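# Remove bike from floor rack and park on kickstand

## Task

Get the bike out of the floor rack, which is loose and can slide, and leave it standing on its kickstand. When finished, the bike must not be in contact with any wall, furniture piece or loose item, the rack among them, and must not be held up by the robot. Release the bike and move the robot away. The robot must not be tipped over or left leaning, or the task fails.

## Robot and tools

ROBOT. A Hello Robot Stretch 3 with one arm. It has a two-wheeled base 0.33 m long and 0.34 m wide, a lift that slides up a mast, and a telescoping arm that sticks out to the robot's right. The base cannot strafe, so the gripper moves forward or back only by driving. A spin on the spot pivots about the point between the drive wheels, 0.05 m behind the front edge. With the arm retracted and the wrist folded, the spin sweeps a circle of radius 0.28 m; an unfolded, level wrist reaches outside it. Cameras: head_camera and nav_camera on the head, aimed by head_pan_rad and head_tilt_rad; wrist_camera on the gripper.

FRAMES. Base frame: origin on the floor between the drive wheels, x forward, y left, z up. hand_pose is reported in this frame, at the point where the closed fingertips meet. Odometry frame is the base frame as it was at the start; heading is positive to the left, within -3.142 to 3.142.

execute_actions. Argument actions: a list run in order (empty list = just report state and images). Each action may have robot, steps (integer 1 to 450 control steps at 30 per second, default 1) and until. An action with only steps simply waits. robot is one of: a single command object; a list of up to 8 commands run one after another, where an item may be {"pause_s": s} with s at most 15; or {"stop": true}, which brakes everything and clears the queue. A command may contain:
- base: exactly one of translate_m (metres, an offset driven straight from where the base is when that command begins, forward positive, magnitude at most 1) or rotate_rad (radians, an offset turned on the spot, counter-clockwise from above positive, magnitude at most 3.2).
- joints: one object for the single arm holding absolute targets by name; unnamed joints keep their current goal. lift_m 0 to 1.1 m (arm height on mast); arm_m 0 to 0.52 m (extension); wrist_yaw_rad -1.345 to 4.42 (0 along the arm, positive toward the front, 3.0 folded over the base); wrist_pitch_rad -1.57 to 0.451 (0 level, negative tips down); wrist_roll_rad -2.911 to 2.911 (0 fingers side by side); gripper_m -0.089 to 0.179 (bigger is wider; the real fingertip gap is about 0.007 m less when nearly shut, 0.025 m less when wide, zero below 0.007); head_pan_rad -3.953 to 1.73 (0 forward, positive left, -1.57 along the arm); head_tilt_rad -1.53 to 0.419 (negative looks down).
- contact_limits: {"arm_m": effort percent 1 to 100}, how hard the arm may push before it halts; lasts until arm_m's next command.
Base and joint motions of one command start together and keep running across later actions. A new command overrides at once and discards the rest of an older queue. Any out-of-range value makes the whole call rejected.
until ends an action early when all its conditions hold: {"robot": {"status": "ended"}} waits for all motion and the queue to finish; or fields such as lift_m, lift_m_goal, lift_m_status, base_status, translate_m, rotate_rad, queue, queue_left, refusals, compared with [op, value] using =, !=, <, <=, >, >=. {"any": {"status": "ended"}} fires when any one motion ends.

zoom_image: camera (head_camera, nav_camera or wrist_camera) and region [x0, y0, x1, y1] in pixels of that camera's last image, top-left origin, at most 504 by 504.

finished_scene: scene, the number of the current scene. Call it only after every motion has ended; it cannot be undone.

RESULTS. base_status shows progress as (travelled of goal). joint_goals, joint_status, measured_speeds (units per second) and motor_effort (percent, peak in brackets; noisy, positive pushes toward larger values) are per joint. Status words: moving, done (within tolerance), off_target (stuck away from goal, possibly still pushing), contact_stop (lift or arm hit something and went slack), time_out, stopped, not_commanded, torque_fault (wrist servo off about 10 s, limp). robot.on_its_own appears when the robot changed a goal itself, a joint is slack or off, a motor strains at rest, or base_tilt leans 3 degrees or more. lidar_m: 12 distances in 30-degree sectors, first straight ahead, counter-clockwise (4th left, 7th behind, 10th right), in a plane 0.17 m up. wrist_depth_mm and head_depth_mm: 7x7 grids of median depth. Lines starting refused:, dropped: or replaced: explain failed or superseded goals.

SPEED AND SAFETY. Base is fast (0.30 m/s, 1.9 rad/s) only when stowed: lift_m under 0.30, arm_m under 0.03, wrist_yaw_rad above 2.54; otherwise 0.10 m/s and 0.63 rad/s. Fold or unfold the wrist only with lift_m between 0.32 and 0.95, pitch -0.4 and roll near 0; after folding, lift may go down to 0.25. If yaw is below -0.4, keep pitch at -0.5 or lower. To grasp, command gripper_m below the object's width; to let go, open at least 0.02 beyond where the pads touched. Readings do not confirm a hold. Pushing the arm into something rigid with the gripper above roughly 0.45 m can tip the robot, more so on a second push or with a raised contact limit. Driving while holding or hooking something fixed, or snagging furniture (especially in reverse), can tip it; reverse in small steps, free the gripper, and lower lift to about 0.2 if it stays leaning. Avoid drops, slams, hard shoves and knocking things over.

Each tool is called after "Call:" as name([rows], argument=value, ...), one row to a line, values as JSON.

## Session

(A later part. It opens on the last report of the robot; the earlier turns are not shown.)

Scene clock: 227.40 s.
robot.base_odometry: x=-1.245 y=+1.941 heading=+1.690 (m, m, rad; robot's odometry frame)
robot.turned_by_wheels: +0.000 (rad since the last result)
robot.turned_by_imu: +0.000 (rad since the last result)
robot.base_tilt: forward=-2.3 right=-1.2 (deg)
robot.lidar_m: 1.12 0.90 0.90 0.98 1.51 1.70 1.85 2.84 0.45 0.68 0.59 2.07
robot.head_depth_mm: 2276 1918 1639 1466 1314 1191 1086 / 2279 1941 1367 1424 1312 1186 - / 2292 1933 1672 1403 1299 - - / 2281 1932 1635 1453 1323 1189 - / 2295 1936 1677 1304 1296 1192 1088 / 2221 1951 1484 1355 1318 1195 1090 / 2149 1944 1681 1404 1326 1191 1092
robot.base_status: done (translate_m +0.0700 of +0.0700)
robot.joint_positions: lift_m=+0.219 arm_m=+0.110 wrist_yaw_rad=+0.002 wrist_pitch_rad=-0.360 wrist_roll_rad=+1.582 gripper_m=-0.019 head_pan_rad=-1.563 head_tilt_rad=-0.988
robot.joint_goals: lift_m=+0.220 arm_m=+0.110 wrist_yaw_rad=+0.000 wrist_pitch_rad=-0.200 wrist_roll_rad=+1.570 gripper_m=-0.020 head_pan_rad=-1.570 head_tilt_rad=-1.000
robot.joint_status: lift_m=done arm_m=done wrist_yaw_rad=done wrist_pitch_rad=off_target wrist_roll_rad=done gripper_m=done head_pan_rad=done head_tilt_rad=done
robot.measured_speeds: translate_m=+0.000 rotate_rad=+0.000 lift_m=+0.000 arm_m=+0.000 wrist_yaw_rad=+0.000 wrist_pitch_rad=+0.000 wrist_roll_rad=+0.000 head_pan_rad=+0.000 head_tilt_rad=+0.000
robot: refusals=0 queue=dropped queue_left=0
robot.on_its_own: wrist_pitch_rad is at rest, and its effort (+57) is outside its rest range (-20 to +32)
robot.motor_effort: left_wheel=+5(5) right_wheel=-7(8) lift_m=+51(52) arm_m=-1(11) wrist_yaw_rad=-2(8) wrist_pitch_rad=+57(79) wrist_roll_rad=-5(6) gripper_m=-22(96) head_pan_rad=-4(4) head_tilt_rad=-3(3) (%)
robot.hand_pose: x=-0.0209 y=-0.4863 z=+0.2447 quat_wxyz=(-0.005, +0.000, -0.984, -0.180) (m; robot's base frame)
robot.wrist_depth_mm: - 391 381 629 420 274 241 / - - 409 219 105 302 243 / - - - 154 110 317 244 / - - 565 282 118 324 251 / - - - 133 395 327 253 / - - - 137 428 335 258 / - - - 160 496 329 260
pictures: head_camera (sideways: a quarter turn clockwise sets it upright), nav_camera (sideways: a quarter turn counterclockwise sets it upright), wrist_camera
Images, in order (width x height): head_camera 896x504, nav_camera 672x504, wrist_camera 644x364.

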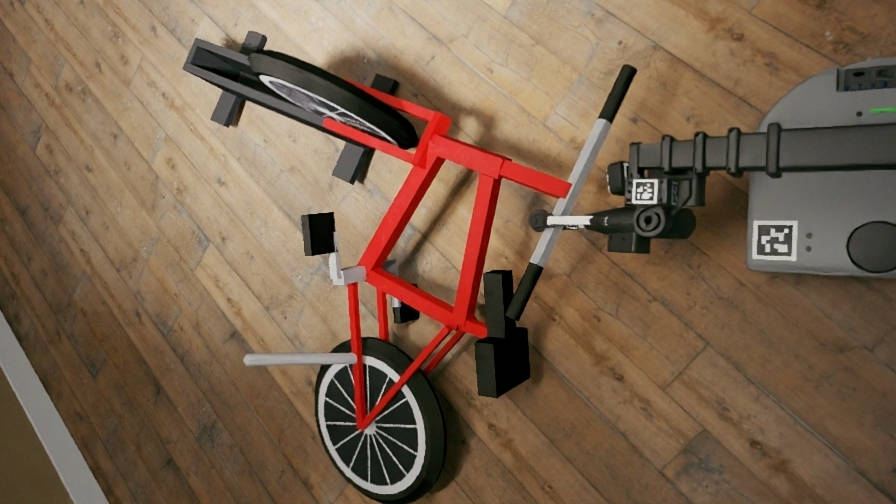

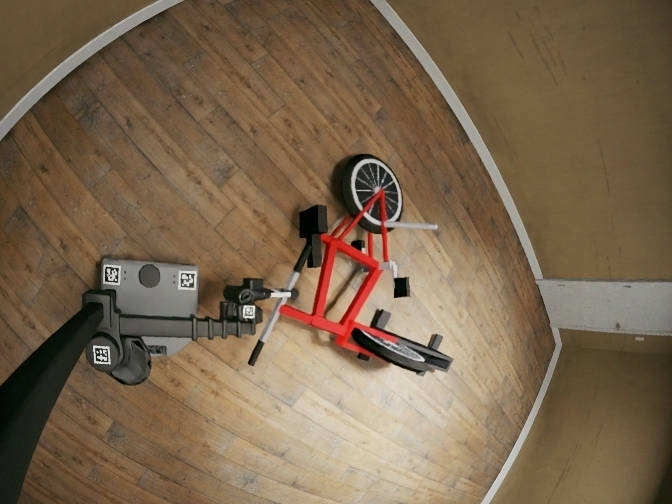

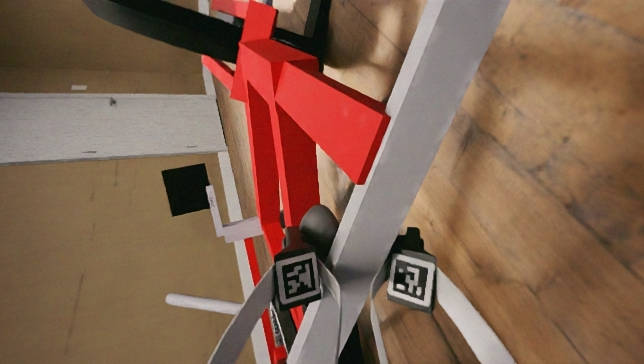

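Call:
execute_actions([
  {"robot":{"joints":{"lift_m":0.42,"wrist_pitch_rad":-0.4,"arm_m":0.2,"head_tilt_rad":-0.8}},"steps":100,"until":{"robot":{"status":"ended"}}},
  {"robot":{"joints":{"lift_m":0.54,"arm_m":0.33}},"steps":100,"until":{"robot":{"status":"ended"}}},
])

Scene clock: 232.20 s.
robot.base_odometry: x=-1.245 y=+1.941 heading=+1.689 (m, m, rad; robot's odometry frame)
robot.turned_by_wheels: -0.001 (rad since the last result)
robot.turned_by_imu: -0.019 (rad since the last result)
robot.base_tilt: forward=-2.4 right=-1.3 (deg)
robot.lidar_m: 1.14 0.91 0.90 0.97 1.47 1.70 1.84 2.78 3.86 0.90 0.81 2.07
robot.head_depth_mm: 3408 2609 2060 1701 1418 1259 1114 / 3400 2637 2008 1608 1427 1284 - / 3138 2626 2074 1682 - 1262 1116 / 2813 2644 2075 1585 1386 1259 1113 / 2532 2625 2065 1702 1186 1263 1118 / 2295 2465 2079 1666 1364 1265 1114 / 2075 2308 2072 1712 1390 1261 1116
robot.base_status: done (translate_m +0.0700 of +0.0700)
robot.joint_positions: lift_m=+0.464 arm_m=+0.328 wrist_yaw_rad=-0.032 wrist_pitch_rad=-0.599 wrist_roll_rad=+1.579 gripper_m=-0.019 head_pan_rad=-1.563 head_tilt_rad=-0.802
robot.joint_goals: lift_m=+0.464 arm_m=+0.330 wrist_yaw_rad=+0.000 wrist_pitch_rad=-0.400 wrist_roll_rad=+1.570 gripper_m=-0.020 head_pan_rad=-1.570 head_tilt_rad=-0.800
robot.joint_status: lift_m=contact_stop arm_m=done wrist_yaw_rad=done wrist_pitch_rad=off_target wrist_roll_rad=done gripper_m=done head_pan_rad=done head_tilt_rad=done
robot.measured_speeds: translate_m=+0.000 rotate_rad=+0.000 lift_m=+0.000 arm_m=+0.000 wrist_yaw_rad=+0.000 wrist_pitch_rad=+0.000 wrist_roll_rad=+0.000 head_pan_rad=+0.000 head_tilt_rad=+0.000
robot: refusals=0 queue=dropped queue_left=0
robot.on_its_own: lift_m is slack since a contact_stop, until your next command for it (your +0.540 is given up); right_wheel is at rest, and its effort (+24) is outside its rest range (-18 to +18); arm_m is at rest, and its effort (+23) is outside its rest range (-14 to +14); wrist_yaw_rad is at rest, and its effort (+27) is outside its rest range (-12 to +12); wrist_pitch_rad is at rest, and its effort (+71) is outside its rest range (-20 to +32)
robot.motor_effort: left_wheel=-13(19) right_wheel=+24(36) lift_m=+30(60) arm_m=+23(30) wrist_yaw_rad=+27(47) wrist_pitch_rad=+71(82) wrist_roll_rad=-4(5) gripper_m=-24(24) head_pan_rad=-4(5) head_tilt_rad=+1(12) (%)
robot.hand_pose: x=-0.0278 y=-0.6710 z=+0.4381 quat_wxyz=(-0.008, -0.017, -0.955, -0.295) (m; robot's base frame)
robot.wrist_depth_mm: - - - 361 98 466 383 / - - 734 248 103 468 387 / - - - 401 548 477 396 / - - - 858 589 491 406 / - - - 122 574 495 411 / - - - 125 177 508 413 / - - - 381 231 502 424
pictures: head_camera (sideways: a quarter turn clockwise sets it upright), nav_camera (sideways: a quarter turn counterclockwise sets it upright), wrist_camera
Images, in order (width x height): head_camera 896x504, nav_camera 672x504, wrist_camera 644x364.

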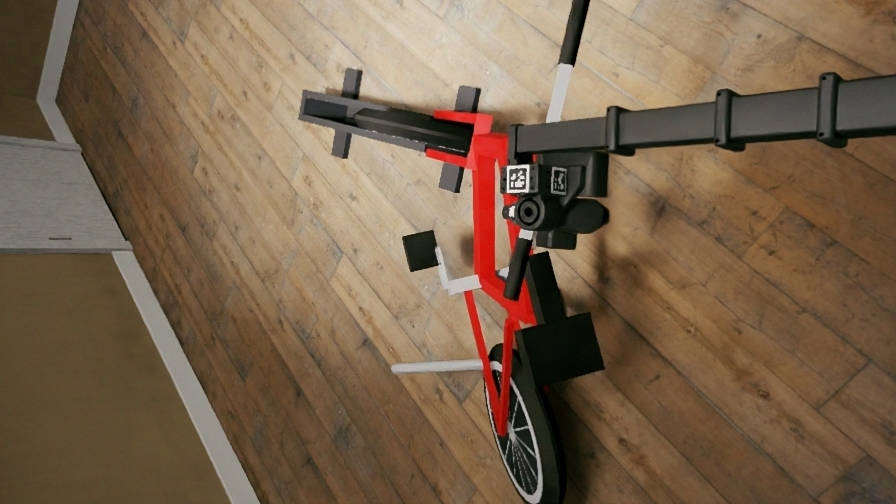

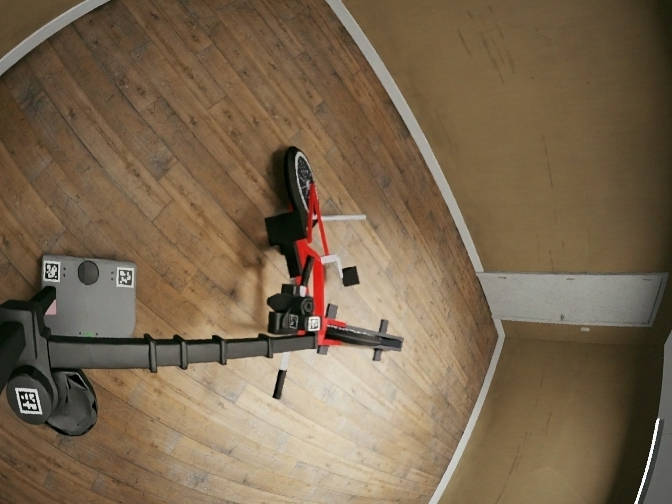

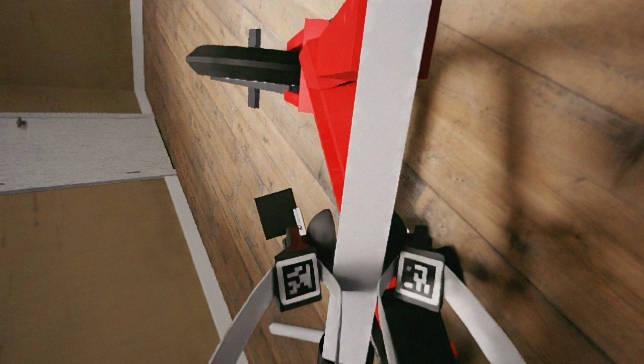

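Call:
execute_actions([
  {"robot":{"joints":{"lift_m":0.6,"wrist_pitch_rad":-0.8,"arm_m":0.36}},"steps":60,"until":{"robot":{"status":"ended"}}},
  {"robot":{"joints":{"lift_m":0.66,"arm_m":0.42}},"steps":60,"until":{"robot":{"status":"ended"}}},
])

Scene clock: 235.10 s.
robot.base_odometry: x=-1.245 y=+1.941 heading=+1.689 (m, m, rad; robot's odometry frame)
robot.turned_by_wheels: +0.000 (rad since the last result)
robot.turned_by_imu: -0.007 (rad since the last result)
robot.base_tilt: forward=-2.3 right=-1.5 (deg)
robot.lidar_m: 1.15 0.91 0.90 0.97 1.46 1.70 1.83 2.74 3.86 0.90 0.80 2.07
robot.head_depth_mm: 3397 2641 2064 1712 1420 1263 1115 / 3459 2624 2010 1647 1434 1237 - / 3134 2647 2072 1793 1416 1257 1112 / 2838 2638 2078 1663 1393 1260 1117 / 2527 2613 2079 1713 1184 1258 1115 / 2301 2458 2069 1660 1364 1263 1120 / 2096 2315 2077 1708 1389 1259 1114
robot.base_status: done (translate_m +0.0700 of +0.0700)
robot.joint_positions: lift_m=+0.511 arm_m=+0.418 wrist_yaw_rad=-0.068 wrist_pitch_rad=-1.022 wrist_roll_rad=+1.572 gripper_m=-0.019 head_pan_rad=-1.564 head_tilt_rad=-0.801
robot.joint_goals: lift_m=+0.511 arm_m=+0.420 wrist_yaw_rad=-0.049 wrist_pitch_rad=-0.800 wrist_roll_rad=+1.570 gripper_m=-0.020 head_pan_rad=-1.570 head_tilt_rad=-0.800
robot.joint_status: lift_m=contact_stop arm_m=done wrist_yaw_rad=done wrist_pitch_rad=off_target wrist_roll_rad=done gripper_m=done head_pan_rad=done head_tilt_rad=done
robot.measured_speeds: translate_m=+0.000 rotate_rad=+0.000 lift_m=+0.000 arm_m=+0.000 wrist_yaw_rad=+0.000 wrist_pitch_rad=+0.000 wrist_roll_rad=+0.000 head_pan_rad=+0.000 head_tilt_rad=+0.000
robot: refusals=0 queue=dropped queue_left=0
robot.on_its_own: wrist_yaw_rad is held at -0.049, not at your +0.000, by its stall guard, which is not easing now; lift_m is slack since a contact_stop, until your next command for it (your +0.660 is given up); right_wheel is at rest, and its effort (+27) is outside its rest range (-18 to +18); arm_m is at rest, and its effort (+24) is outside its rest range (-14 to +14); wrist_yaw_rad is at rest, and its effort (+16) is outside its rest range (-12 to +12); wrist_pitch_rad is at rest, and its effort (+79) is outside its rest range (-20 to +32)
robot.motor_effort: left_wheel=-15(15) right_wheel=+27(27) lift_m=+30(60) arm_m=+24(28) wrist_yaw_rad=+16(28) wrist_pitch_rad=+79(82) wrist_roll_rad=-1(4) gripper_m=-25(25) head_pan_rad=-4(5) head_tilt_rad=+0(0) (%)
robot.hand_pose: x=-0.0292 y=-0.6758 z=+0.4188 quat_wxyz=(-0.017, -0.030, -0.872, -0.489) (m; robot's base frame)
robot.wrist_depth_mm: - 825 626 129 109 444 407 / 464 393 248 191 114 460 407 / - 922 367 599 486 471 416 / - 948 696 263 512 472 426 / - - 770 140 517 492 429 / - - 813 128 190 499 442 / - - 896 314 544 496 454
pictures: head_camera (sideways: a quarter turn clockwise sets it upright), nav_camera (sideways: a quarter turn counterclockwise sets it upright), wrist_camera
replaced: robot.lift_m: its motion had ended contact_stop
Images, in order (width x height): head_camera 896x504, nav_camera 672x504, wrist_camera 644x364.

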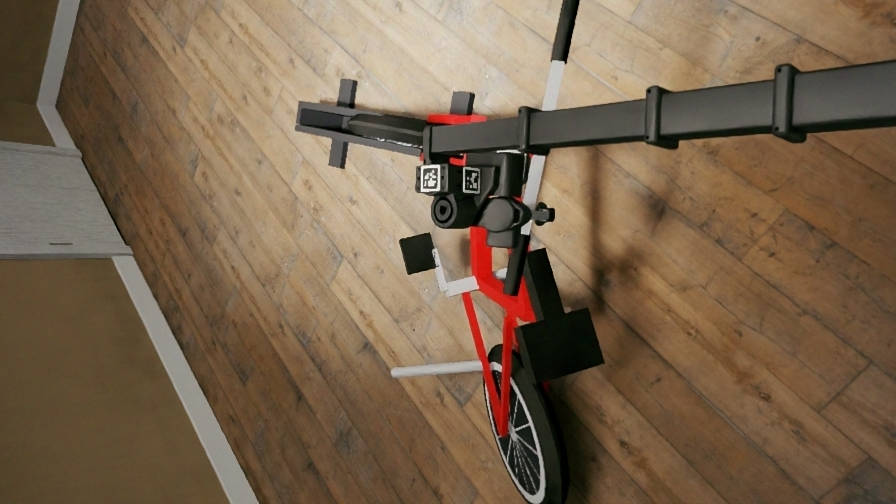

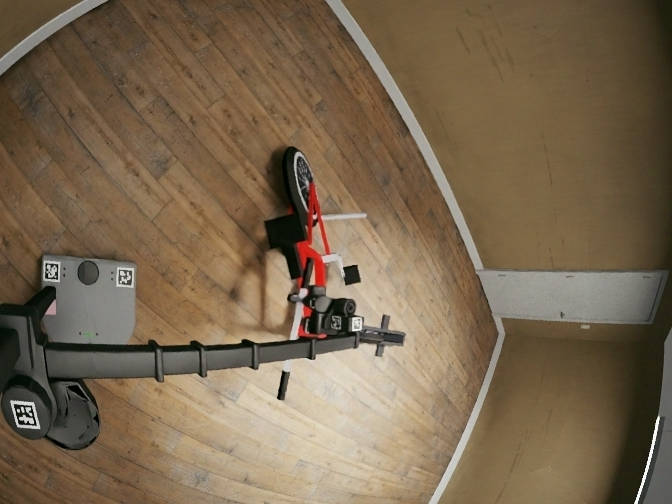

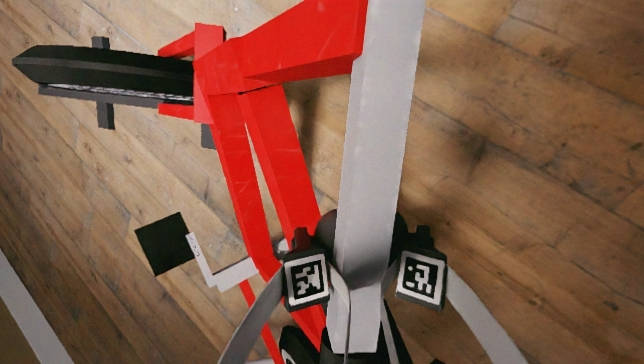

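Call:
execute_actions([
  {"robot":{"base":{"translate_m":-0.04},"joints":{"lift_m":0.511,"wrist_pitch_rad":-1.1,"arm_m":0.41}},"steps":35},
  {"robot":{"joints":{"lift_m":0.6}},"steps":50,"until":{"robot":{"status":"ended"}}},
])

Scene clock: 237.23 s.
robot.base_odometry: x=-1.240 y=+1.902 heading=+1.690 (m, m, rad; robot's odometry frame)
robot.turned_by_wheels: +0.002 (rad since the last result)
robot.turned_by_imu: +0.003 (rad since the last result)
robot.base_tilt: forward=-2.3 right=-1.3 (deg)
robot.lidar_m: 1.18 0.94 0.92 1.00 1.51 1.67 1.80 2.71 3.84 0.89 0.79 2.10
robot.head_depth_mm: 3379 2621 2064 1702 1413 1259 1116 / 3461 2625 2003 1694 1413 1233 - / 3214 2649 2069 1795 1413 1261 1114 / 2866 2616 2064 1659 1385 1257 1116 / 2570 2604 2065 1701 1216 1260 1114 / 2328 2494 2086 1658 1367 1260 1117 / 2129 2331 2061 1698 1360 1264 1119
robot.base_status: done (translate_m -0.0400 of -0.0400)
robot.joint_positions: lift_m=+0.518 arm_m=+0.410 wrist_yaw_rad=-0.037 wrist_pitch_rad=-1.112 wrist_roll_rad=+1.572 gripper_m=-0.019 head_pan_rad=-1.564 head_tilt_rad=-0.801
robot.joint_goals: lift_m=+0.519 arm_m=+0.410 wrist_yaw_rad=-0.049 wrist_pitch_rad=-1.100 wrist_roll_rad=+1.570 gripper_m=-0.020 head_pan_rad=-1.570 head_tilt_rad=-0.800
robot.joint_status: lift_m=contact_stop arm_m=done wrist_yaw_rad=done wrist_pitch_rad=done wrist_roll_rad=done gripper_m=done head_pan_rad=done head_tilt_rad=done
robot.measured_speeds: translate_m=+0.000 rotate_rad=+0.000 lift_m=-0.010 arm_m=+0.000 wrist_yaw_rad=+0.000 wrist_pitch_rad=+0.000 wrist_roll_rad=+0.000 head_pan_rad=+0.000 head_tilt_rad=+0.000
robot: refusals=0 queue=dropped queue_left=0
robot.on_its_own: wrist_yaw_rad is held at -0.049, not at your +0.000, by its stall guard, which is not easing now; lift_m is slack since a contact_stop, until your next command for it (your +0.600 is given up); right_wheel is at rest, and its effort (-20) is outside its rest range (-18 to +18)
robot.motor_effort: left_wheel=+11(21) right_wheel=-20(34) lift_m=+43(58) arm_m=-5(23) wrist_yaw_rad=-10(16) wrist_pitch_rad=+4(79) wrist_roll_rad=-1(1) gripper_m=-14(24) head_pan_rad=-5(3) head_tilt_rad=+1(0) (%)
robot.hand_pose: x=-0.0249 y=-0.6469 z=+0.4166 quat_wxyz=(-0.010, -0.016, -0.849, -0.528) (m; robot's base frame)
robot.wrist_depth_mm: 879 746 622 117 492 445 409 / 363 378 226 131 503 464 423 / 967 794 266 129 521 477 420 / - 828 407 126 545 480 438 / - 804 548 130 548 496 447 / - 891 520 134 544 502 454 / - 980 760 140 578 519 470
pictures: head_camera (sideways: a quarter turn clockwise sets it upright), nav_camera (sideways: a quarter turn counterclockwise sets it upright), wrist_camera
Images, in order (width x height): head_camera 896x504, nav_camera 672x504, wrist_camera 644x364.

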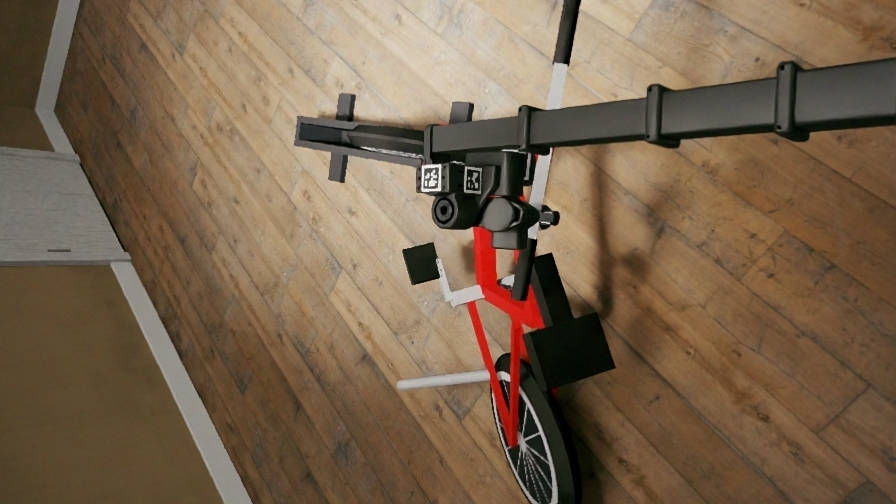

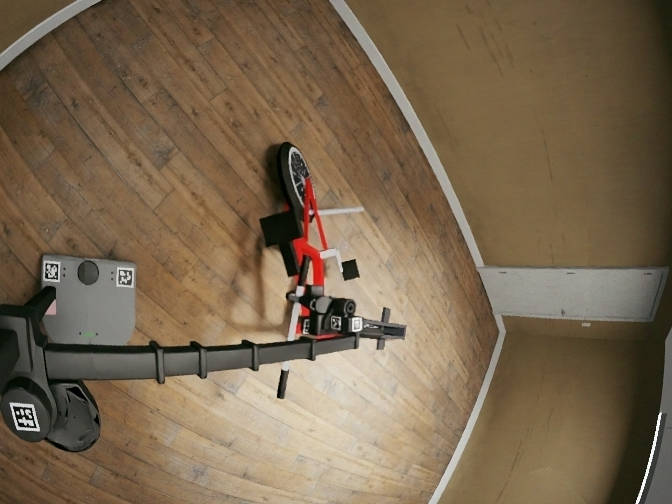

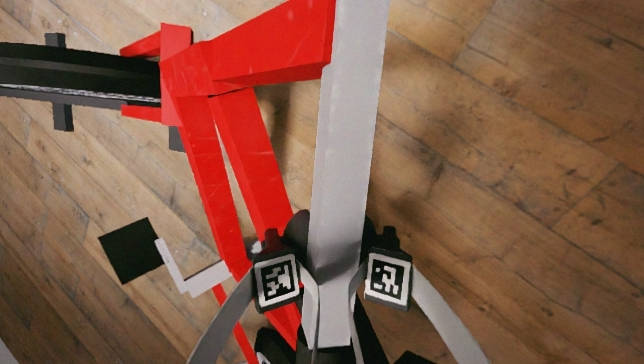

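Call:
execute_actions([
  {"robot":{"joints":{"lift_m":0.52}},"steps":10},
  {"robot":{"joints":{"arm_m":0.25},"contact_limits":{"arm_m":40}},"steps":90,"until":{"robot":{"status":"ended"}}},
  {"robot":{"joints":{"lift_m":0.62}},"steps":60,"until":{"robot":{"status":"ended"}}},
])

Scene clock: 240.10 s.
robot.base_odometry: x=-1.240 y=+1.902 heading=+1.690 (m, m, rad; robot's odometry frame)
robot.turned_by_wheels: +0.000 (rad since the last result)
robot.turned_by_imu: -0.001 (rad since the last result)
robot.base_tilt: forward=-2.3 right=-1.3 (deg)
robot.lidar_m: 1.18 0.93 0.92 1.00 1.51 1.66 1.80 2.70 0.77 0.76 0.68 2.10
robot.head_depth_mm: 3422 2633 2065 1694 1445 1230 1119 / 3469 2609 2071 1585 1447 1234 - / 3203 2625 2057 1700 1228 1254 1118 / 2873 2614 2085 1699 1307 1259 1113 / 2587 2641 2062 1705 1156 1241 1115 / 2328 2520 2068 1701 1226 1236 1114 / 2137 2340 2072 1699 1358 1263 1117
robot.base_status: done (translate_m -0.0400 of -0.0400)
robot.joint_positions: lift_m=+0.520 arm_m=+0.251 wrist_yaw_rad=-0.041 wrist_pitch_rad=-1.092 wrist_roll_rad=+1.573 gripper_m=-0.019 head_pan_rad=-1.563 head_tilt_rad=-0.801
robot.joint_goals: lift_m=+0.520 arm_m=+0.250 wrist_yaw_rad=-0.049 wrist_pitch_rad=-1.100 wrist_roll_rad=+1.570 gripper_m=-0.020 head_pan_rad=-1.570 head_tilt_rad=-0.800
robot.joint_status: lift_m=contact_stop arm_m=done wrist_yaw_rad=done wrist_pitch_rad=done wrist_roll_rad=done gripper_m=done head_pan_rad=done head_tilt_rad=done
robot.measured_speeds: translate_m=+0.000 rotate_rad=+0.000 lift_m=-0.010 arm_m=+0.000 wrist_yaw_rad=+0.000 wrist_pitch_rad=+0.000 wrist_roll_rad=+0.000 head_pan_rad=+0.000 head_tilt_rad=+0.000
robot: refusals=0 queue=dropped queue_left=0
robot.on_its_own: wrist_yaw_rad is held at -0.049, not at your +0.000, by its stall guard, which is not easing now; lift_m is slack since a contact_stop, until your next command for it (your +0.620 is given up)
robot.motor_effort: left_wheel=+7(12) right_wheel=-13(20) lift_m=+46(57) arm_m=-13(16) wrist_yaw_rad=-7(11) wrist_pitch_rad=-4(9) wrist_roll_rad=-1(1) gripper_m=-14(16) head_pan_rad=-5(4) head_tilt_rad=+1(1) (%)
robot.contact_limits: arm_m 40 (drawing in: default 26, maximum 42; extending or still: default 36, maximum 59)
robot.hand_pose: x=-0.0255 y=-0.4924 z=+0.4197 quat_wxyz=(-0.011, -0.018, -0.854, -0.519) (m; robot's base frame)
robot.wrist_depth_mm: 350 372 234 127 478 447 408 / 978 572 250 144 492 466 422 / - 832 367 598 519 474 426 / - 860 454 134 535 481 444 / - 825 521 133 552 497 452 / - 942 810 140 550 508 463 / - - 554 149 593 517 466
pictures: head_camera (sideways: a quarter turn clockwise sets it upright), nav_camera (sideways: a quarter turn counterclockwise sets it upright), wrist_camera
Images, in order (width x height): head_camera 896x504, nav_camera 672x504, wrist_camera 644x364.

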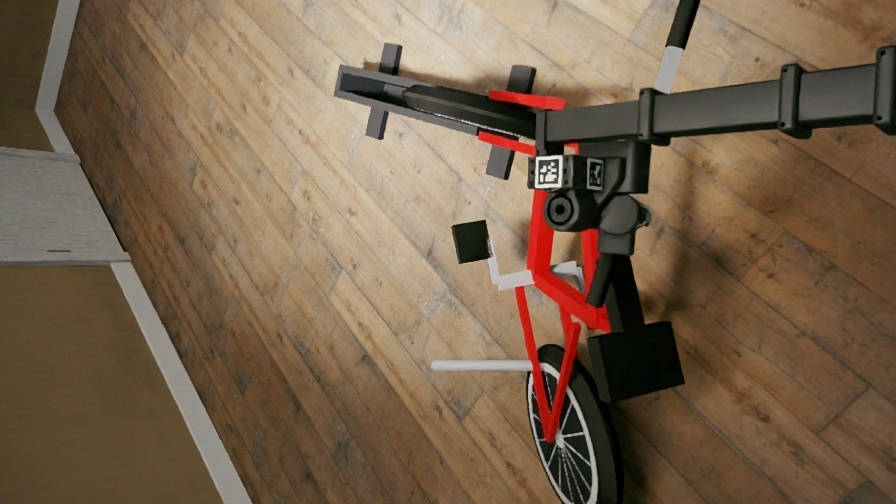

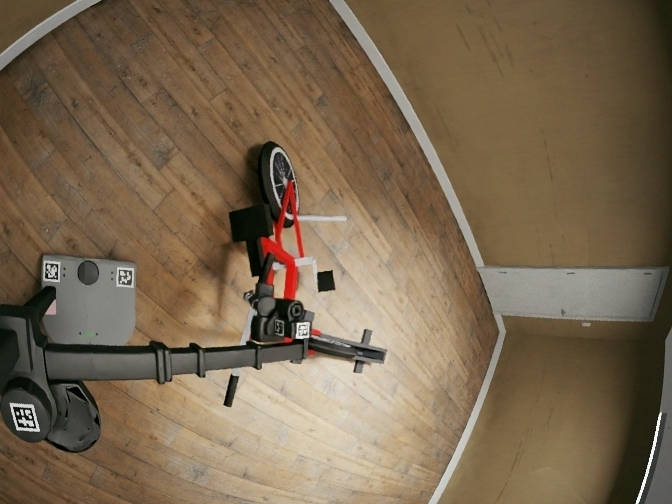

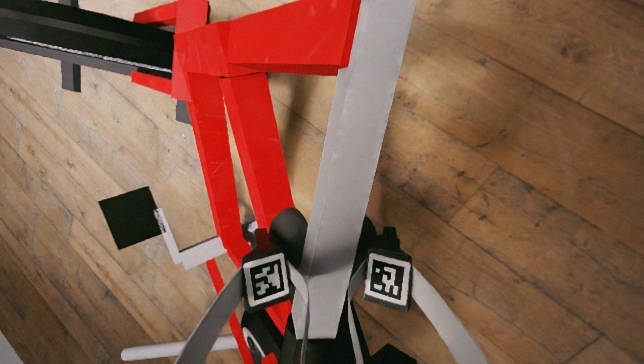

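Call:
execute_actions([
  {"robot":{"joints":{"lift_m":0.41,"arm_m":0.2}},"steps":60,"until":{"robot":{"status":"ended"}}},
  {"robot":{"joints":{"arm_m":0.03},"contact_limits":{"arm_m":40}},"steps":90,"until":{"robot":{"status":"ended"}}},
])

Scene clock: 244.43 s.
robot.base_odometry: x=-1.240 y=+1.902 heading=+1.690 (m, m, rad; robot's odometry frame)
robot.turned_by_wheels: +0.000 (rad since the last result)
robot.turned_by_imu: -0.001 (rad since the last result)
robot.base_tilt: forward=-2.4 right=-1.4 (deg)
robot.lidar_m: 1.18 0.93 0.92 1.00 1.51 1.67 1.80 2.70 0.61 0.60 0.46 0.62
robot.head_depth_mm: 3383 2622 2065 1657 1427 1263 1115 / 3440 2605 2076 1617 1122 1192 1113 / 3188 2624 2062 1697 1433 1187 1165 / 2873 2634 2076 1696 1209 1259 1081 / 2591 2635 2072 1703 1447 1116 1083 / 2325 2514 2068 1706 1210 1136 1082 / 2132 2324 2060 1710 1308 1148 1122
robot.base_status: done (translate_m -0.0400 of -0.0400)
robot.joint_positions: lift_m=+0.409 arm_m=+0.031 wrist_yaw_rad=-0.049 wrist_pitch_rad=-1.093 wrist_roll_rad=+1.573 gripper_m=-0.019 head_pan_rad=-1.564 head_tilt_rad=-0.801
robot.joint_goals: lift_m=+0.410 arm_m=+0.030 wrist_yaw_rad=-0.049 wrist_pitch_rad=-1.100 wrist_roll_rad=+1.570 gripper_m=-0.020 head_pan_rad=-1.570 head_tilt_rad=-0.800
robot.joint_status: lift_m=done arm_m=done wrist_yaw_rad=done wrist_pitch_rad=done wrist_roll_rad=done gripper_m=done head_pan_rad=done head_tilt_rad=done
robot.measured_speeds: translate_m=+0.000 rotate_rad=+0.000 lift_m=+0.000 arm_m=+0.000 wrist_yaw_rad=+0.000 wrist_pitch_rad=+0.000 wrist_roll_rad=+0.000 head_pan_rad=+0.000 head_tilt_rad=+0.000
robot: refusals=0 queue=done queue_left=0
robot.on_its_own: wrist_yaw_rad is held at -0.049, not at your +0.000, by its stall guard, which is not easing now
robot.motor_effort: left_wheel=+1(11) right_wheel=-1(29) lift_m=+44(47) arm_m=-10(14) wrist_yaw_rad=+0(21) wrist_pitch_rad=-3(25) wrist_roll_rad=-1(1) gripper_m=-13(17) head_pan_rad=-4(3) head_tilt_rad=+0(0) (%)
robot.contact_limits: arm_m 40 (drawing in: default 26, maximum 42; extending or still: default 36, maximum 59)
robot.hand_pose: x=-0.0263 y=-0.2718 z=+0.3094 quat_wxyz=(-0.014, -0.022, -0.854, -0.520) (m; robot's base frame)
robot.wrist_depth_mm: 319 261 180 138 129 372 - / 525 308 225 166 397 381 - / 844 355 247 493 414 393 - / 880 657 267 139 436 408 - / 812 508 275 134 452 410 - / 965 445 384 135 438 413 368 / - 749 294 138 487 417 373
pictures: head_camera (sideways: a quarter turn clockwise sets it upright), nav_camera (sideways: a quarter turn counterclockwise sets it upright), wrist_camera
Images, in order (width x height): head_camera 896x504, nav_camera 672x504, wrist_camera 644x364.

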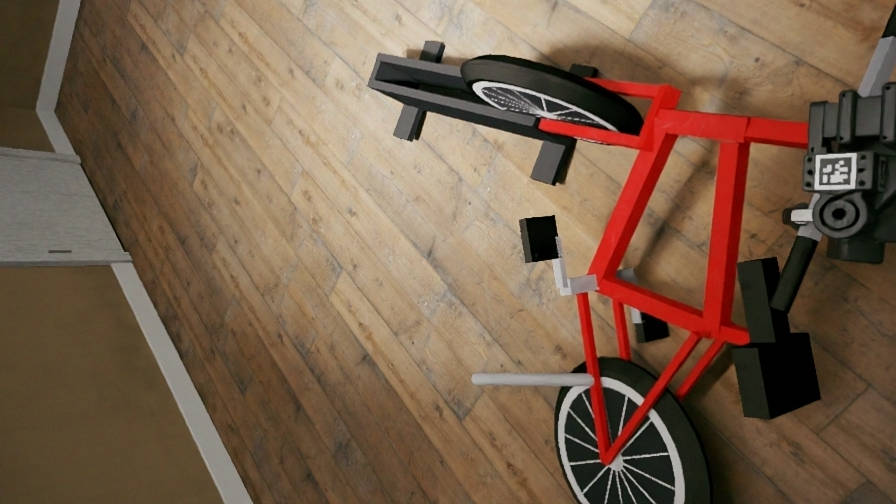

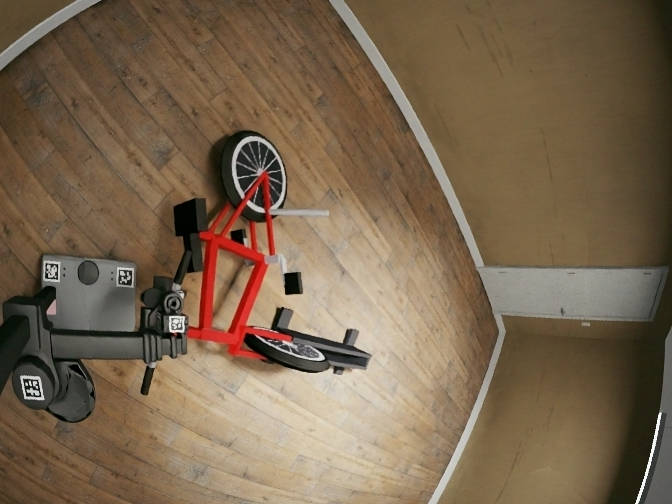

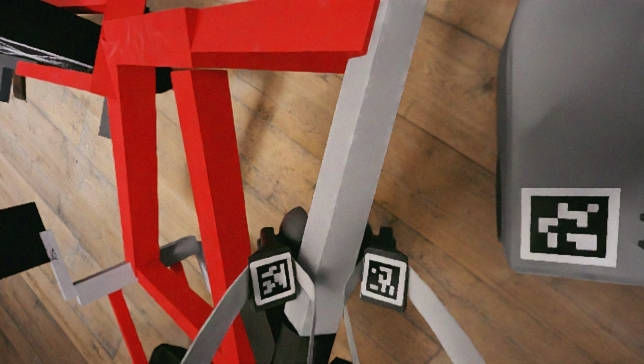

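Call:
execute_actions([
  {"robot":{"joints":{"lift_m":0.51,"arm_m":0.14}},"steps":60,"until":{"robot":{"status":"ended"}}},
  {"robot":{"joints":{"lift_m":0.44,"arm_m":0.08,"wrist_pitch_rad":-0.6}},"steps":30},
  {"robot":{"joints":{"lift_m":0.37,"arm_m":0.08,"wrist_pitch_rad":-0.1}},"steps":30},
  {"robot":{"joints":{"lift_m":0.43,"arm_m":0.2},"contact_limits":{"arm_m":45}},"steps":50},
])

Scene clock: 251.83 s.
robot.base_odometry: x=-1.240 y=+1.902 heading=+1.689 (m, m, rad; robot's odometry frame)
robot.turned_by_wheels: -0.001 (rad since the last result)
robot.turned_by_imu: -0.026 (rad since the last result)
robot.base_tilt: forward=-2.3 right=-1.3 (deg)
robot.lidar_m: 1.20 0.94 0.92 0.99 1.46 1.66 1.77 2.62 0.85 0.75 0.64 0.72
robot.head_depth_mm: 3365 2626 2073 1706 1419 1257 1114 / 3487 2651 2074 1584 1383 1272 1133 / 3276 2669 2074 1660 1253 1198 1115 / 2986 2632 2076 1706 1103 1238 1116 / 2644 2649 2070 1701 1127 1216 1118 / 2373 2546 2073 1710 1257 1262 1114 / 2170 2370 2082 1706 1452 1219 1120
robot.base_status: done (translate_m -0.0400 of -0.0400)
robot.joint_positions: lift_m=+0.430 arm_m=+0.196 wrist_yaw_rad=-0.181 wrist_pitch_rad=-0.215 wrist_roll_rad=+1.566 gripper_m=-0.019 head_pan_rad=-1.564 head_tilt_rad=-0.801
robot.joint_goals: lift_m=+0.430 arm_m=+0.200 wrist_yaw_rad=-0.118 wrist_pitch_rad=-0.100 wrist_roll_rad=+1.570 gripper_m=-0.020 head_pan_rad=-1.570 head_tilt_rad=-0.800
robot.joint_status: lift_m=moving arm_m=moving wrist_yaw_rad=done wrist_pitch_rad=moving wrist_roll_rad=done gripper_m=done head_pan_rad=done head_tilt_rad=done
robot.measured_speeds: translate_m=+0.000 rotate_rad=+0.000 lift_m=+0.000 arm_m=+0.028 wrist_yaw_rad=-0.010 wrist_pitch_rad=+0.048 wrist_roll_rad=+0.000 head_pan_rad=+0.000 head_tilt_rad=+0.000
robot: refusals=0 queue=running queue_left=0
robot.on_its_own: wrist_yaw_rad is held at -0.118, not at your +0.000, by its stall guard, which is still easing
robot.motor_effort: left_wheel=-13(13) right_wheel=+26(26) lift_m=+35(60) arm_m=+24(31) wrist_yaw_rad=+55(54) wrist_pitch_rad=+40(85) wrist_roll_rad=+1(4) gripper_m=-19(25) head_pan_rad=-4(4) head_tilt_rad=+0(1) (%)
robot.contact_limits: arm_m 45 (drawing in: default 26, maximum 42; extending or still: default 36, maximum 59)
robot.hand_pose: x=-0.0656 y=-0.5819 z=+0.4900 quat_wxyz=(-0.007, -0.090, -0.990, -0.108) (m; robot's base frame)
robot.wrist_depth_mm: - - - 120 756 612 465 / - - - 121 253 595 457 / - - - 121 408 578 472 / - - - 122 976 597 478 / - - - 120 854 547 475 / - - - 118 - 223 454 / - - - 118 - 163 376
pictures: head_camera (sideways: a quarter turn clockwise sets it upright), nav_camera (sideways: a quarter turn counterclockwise sets it upright), wrist_camera
replaced: robot.lift_m: its motion had ended contact_stop
Images, in order (width x height): head_camera 896x504, nav_camera 672x504, wrist_camera 644x364.

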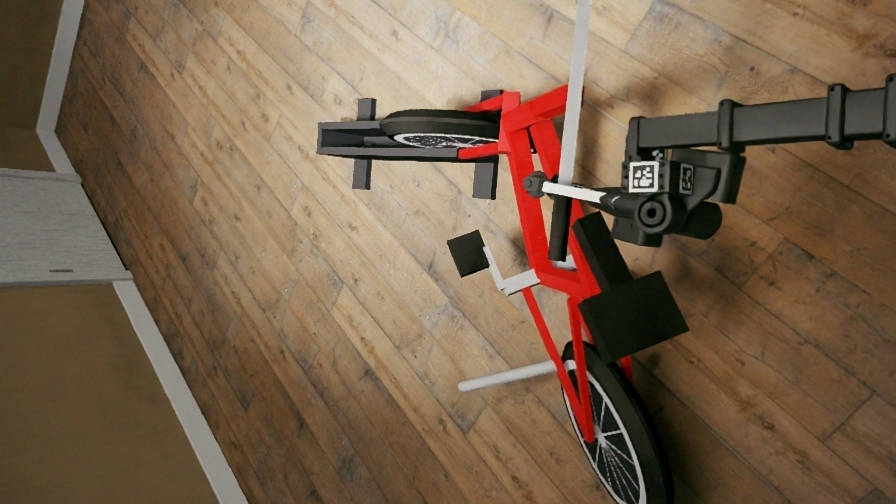

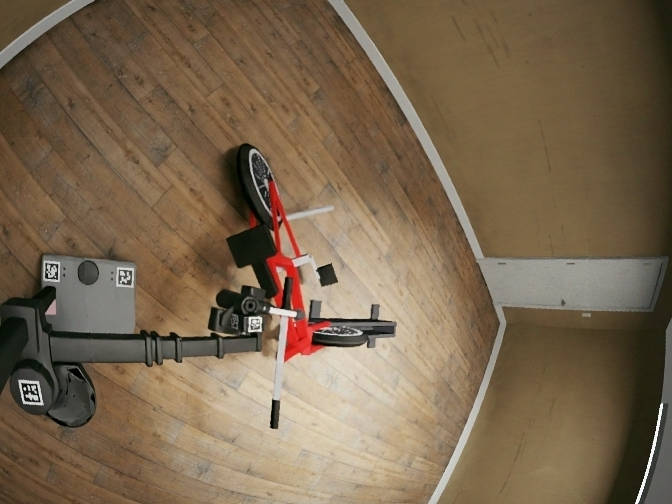

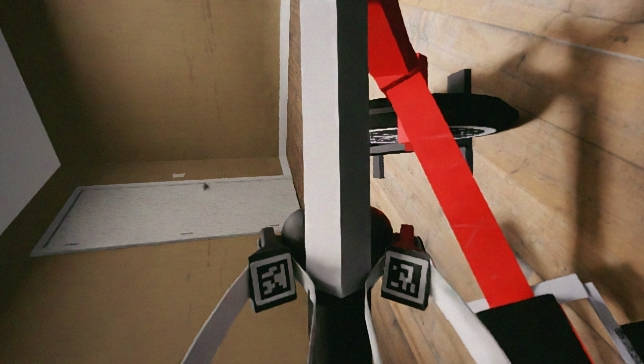

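Progress, unsteering. Continue, backing the base.

Call:
execute_actions([
  {"robot":{"base":{"translate_m":-0.07},"joints":{"lift_m":0.5,"arm_m":0.29},"contact_limits":{"arm_m":40}},"steps":50},
])

Scene clock: 253.60 s.
robot.base_odometry: x=-1.232 y=+1.832 heading=+1.690 (m, m, rad; robot's odometry frame)
robot.turned_by_wheels: +0.001 (rad since the last result)
robot.turned_by_imu: +0.002 (rad since the last result)
robot.base_tilt: forward=-2.6 right=-1.0 (deg)
robot.lidar_m: 1.25 0.98 0.97 1.03 1.53 1.60 1.73 2.52 3.79 0.83 0.70 2.16
robot.head_depth_mm: 3287 2636 2056 1701 1416 1261 1115 / 3476 2627 2067 1665 1445 1260 - / 3279 2624 1966 1576 - 1257 1118 / 3009 2636 2078 1663 1363 1257 1117 / 2711 2634 2068 1707 1005 1258 1117 / 2451 2528 2066 1708 1297 1261 1115 / 2232 2409 2061 1713 1445 1261 1117
robot.base_status: moving (translate_m -0.0700 of -0.0700)
robot.joint_positions: lift_m=+0.499 arm_m=+0.289 wrist_yaw_rad=-0.186 wrist_pitch_rad=-0.331 wrist_roll_rad=+1.567 gripper_m=-0.019 head_pan_rad=-1.564 head_tilt_rad=-0.801
robot.joint_goals: lift_m=+0.500 arm_m=+0.290 wrist_yaw_rad=-0.199 wrist_pitch_rad=-0.100 wrist_roll_rad=+1.570 gripper_m=-0.020 head_pan_rad=-1.570 head_tilt_rad=-0.800
robot.joint_status: lift_m=done arm_m=done wrist_yaw_rad=done wrist_pitch_rad=off_target wrist_roll_rad=done gripper_m=done head_pan_rad=done head_tilt_rad=done
robot.measured_speeds: translate_m=+0.000 rotate_rad=+0.000 lift_m=+0.000 arm_m=+0.000 wrist_yaw_rad=+0.000 wrist_pitch_rad=+0.000 wrist_roll_rad=+0.000 head_pan_rad=+0.000 head_tilt_rad=+0.000
robot: refusals=0 queue=running queue_left=0
robot.on_its_own: wrist_yaw_rad is held at -0.199, not at your +0.000, by its stall guard, which is not easing now
robot.motor_effort: left_wheel=+7(15) right_wheel=-14(27) lift_m=+47(52) arm_m=+15(26) wrist_yaw_rad=-11(55) wrist_pitch_rad=+82(84) wrist_roll_rad=+1(2) gripper_m=-27(29) head_pan_rad=-4(5) head_tilt_rad=+0(0) (%)
robot.contact_limits: arm_m 40 (drawing in: default 26, maximum 42; extending or still: default 36, maximum 59)
robot.hand_pose: x=-0.0647 y=-0.6641 z=+0.5316 quat_wxyz=(-0.013, -0.091, -0.982, -0.165) (m; robot's base frame)
robot.wrist_depth_mm: - - - - 718 602 466 / - - - - 728 611 472 / - - - - 269 582 482 / - - - - 260 608 487 / - - - - 141 568 494 / - - - 139 131 243 472 / - - - - 835 186 396
pictures: head_camera (sideways: a quarter turn clockwise sets it upright), nav_camera (sideways: a quarter turn counterclockwise sets it upright), wrist_camera
Images, in order (width x height): head_camera 896x504, nav_camera 672x504, wrist_camera 644x364.

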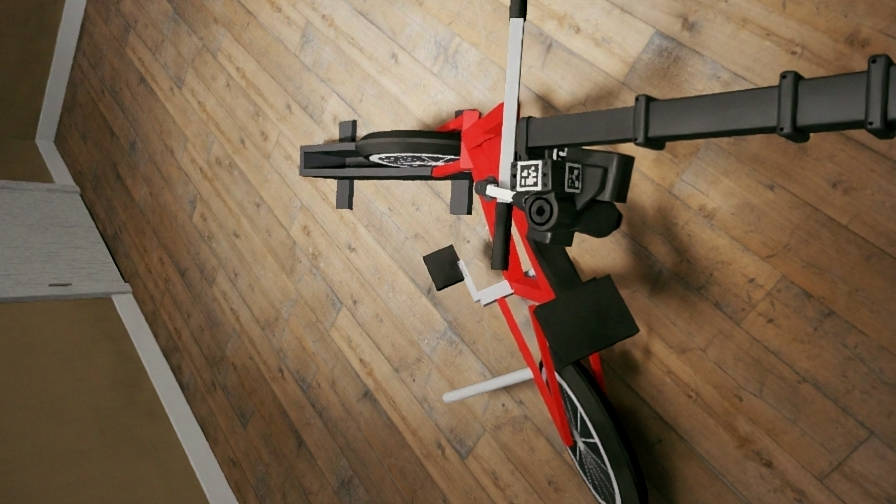

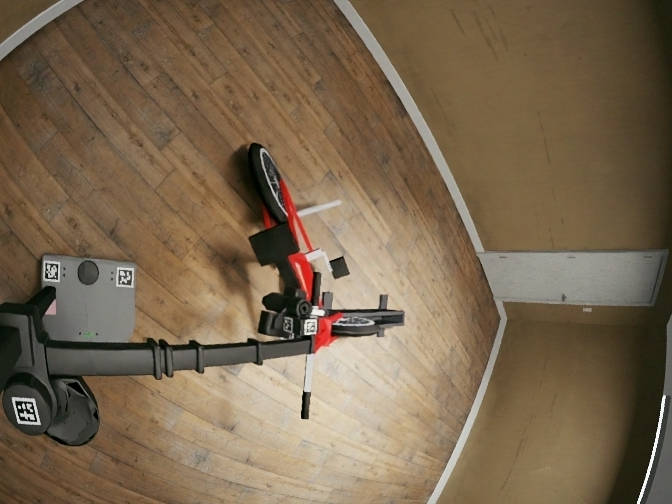

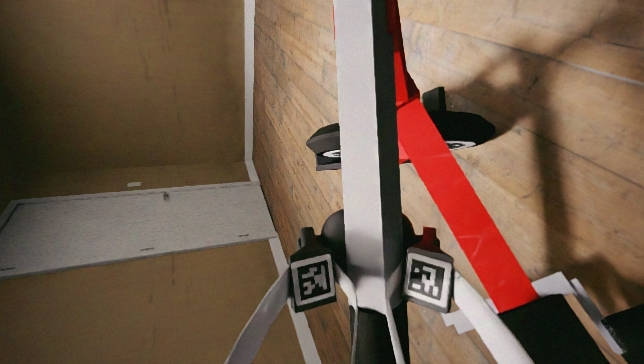

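Call:
execute_actions([
  {"robot":{"base":{"translate_m":0.03},"joints":{"lift_m":0.5,"arm_m":0.41,"wrist_pitch_rad":-0.2},"contact_limits":{"arm_m":40}},"steps":55},
])

Scene clock: 255.53 s.
robot.base_odometry: x=-1.235 y=+1.862 heading=+1.689 (m, m, rad; robot's odometry frame)
robot.turned_by_wheels: -0.001 (rad since the last result)
robot.turned_by_imu: -0.024 (rad since the last result)
robot.base_tilt: forward=-1.8 right=-1.5 (deg)
robot.lidar_m: 1.26 0.97 0.95 1.01 1.46 1.62 1.73 2.50 3.81 0.80 0.72 2.14
robot.head_depth_mm: 3311 2618 2075 1699 1449 1259 1116 / 3411 2648 2059 1664 1443 1260 - / 3375 2617 1940 1673 1413 1251 1118 / 3077 2621 2060 1659 1391 1260 1117 / 2752 2638 2072 1699 1363 1263 1114 / 2460 2559 2085 1706 1359 1262 1116 / 2251 2428 2076 1702 1454 1260 1116
robot.base_status: moving (translate_m +0.0300 of +0.0300)
robot.joint_positions: lift_m=+0.500 arm_m=+0.409 wrist_yaw_rad=-0.343 wrist_pitch_rad=-0.309 wrist_roll_rad=+1.562 gripper_m=-0.019 head_pan_rad=-1.564 head_tilt_rad=-0.801
robot.joint_goals: lift_m=+0.500 arm_m=+0.410 wrist_yaw_rad=-0.280 wrist_pitch_rad=-0.200 wrist_roll_rad=+1.570 gripper_m=-0.020 head_pan_rad=-1.570 head_tilt_rad=-0.800
robot.joint_status: lift_m=moving arm_m=moving wrist_yaw_rad=done wrist_pitch_rad=moving wrist_roll_rad=done gripper_m=done head_pan_rad=done head_tilt_rad=done
robot.measured_speeds: translate_m=+0.000 rotate_rad=+0.003 lift_m=+0.000 arm_m=+0.005 wrist_yaw_rad=+0.020 wrist_pitch_rad=+0.000 wrist_roll_rad=+0.000 head_pan_rad=+0.000 head_tilt_rad=+0.000
robot: refusals=0 queue=running queue_left=0
robot.on_its_own: wrist_yaw_rad is held at -0.280, not at your +0.000, by its stall guard, which is still easing
robot.motor_effort: left_wheel=-19(22) right_wheel=+28(33) lift_m=+31(47) arm_m=+18(25) wrist_yaw_rad=+53(57) wrist_pitch_rad=+39(82) wrist_roll_rad=+3(3) gripper_m=-19(27) head_pan_rad=-3(4) head_tilt_rad=-1(1) (%)
robot.contact_limits: arm_m 40 (drawing in: default 26, maximum 42; extending or still: default 36, maximum 59)
robot.hand_pose: x=-0.1010 y=-0.7764 z=+0.5376 quat_wxyz=(-0.022, -0.168, -0.974, -0.153) (m; robot's base frame)
robot.wrist_depth_mm: - - - 162 901 633 485 / - - - 157 891 634 491 / - - - 149 791 650 489 / - - - 143 335 587 498 / - - - 133 829 584 498 / - - - 126 842 223 487 / - - - 125 - 639 149
pictures: head_camera (sideways: a quarter turn clockwise sets it upright), nav_camera (sideways: a quarter turn counterclockwise sets it upright), wrist_camera
Images, in order (width x height): head_camera 896x504, nav_camera 672x504, wrist_camera 644x364.

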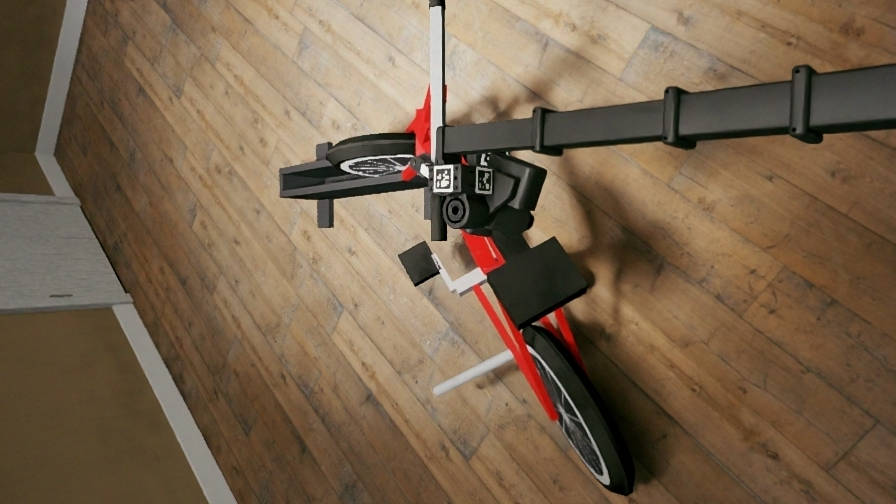

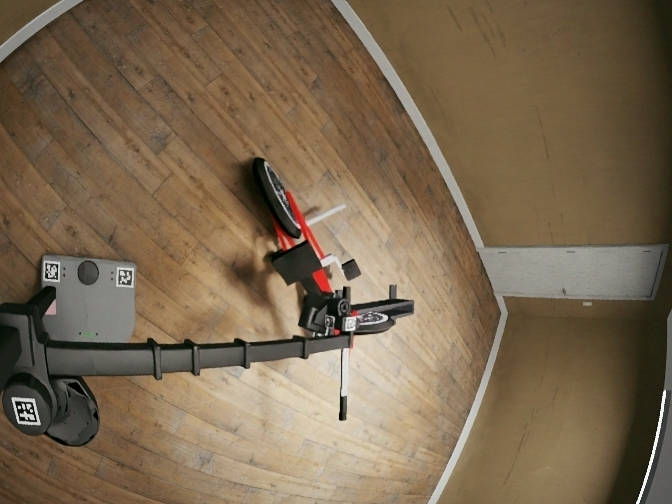

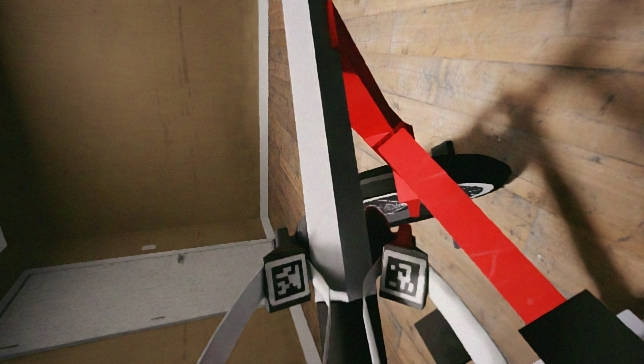

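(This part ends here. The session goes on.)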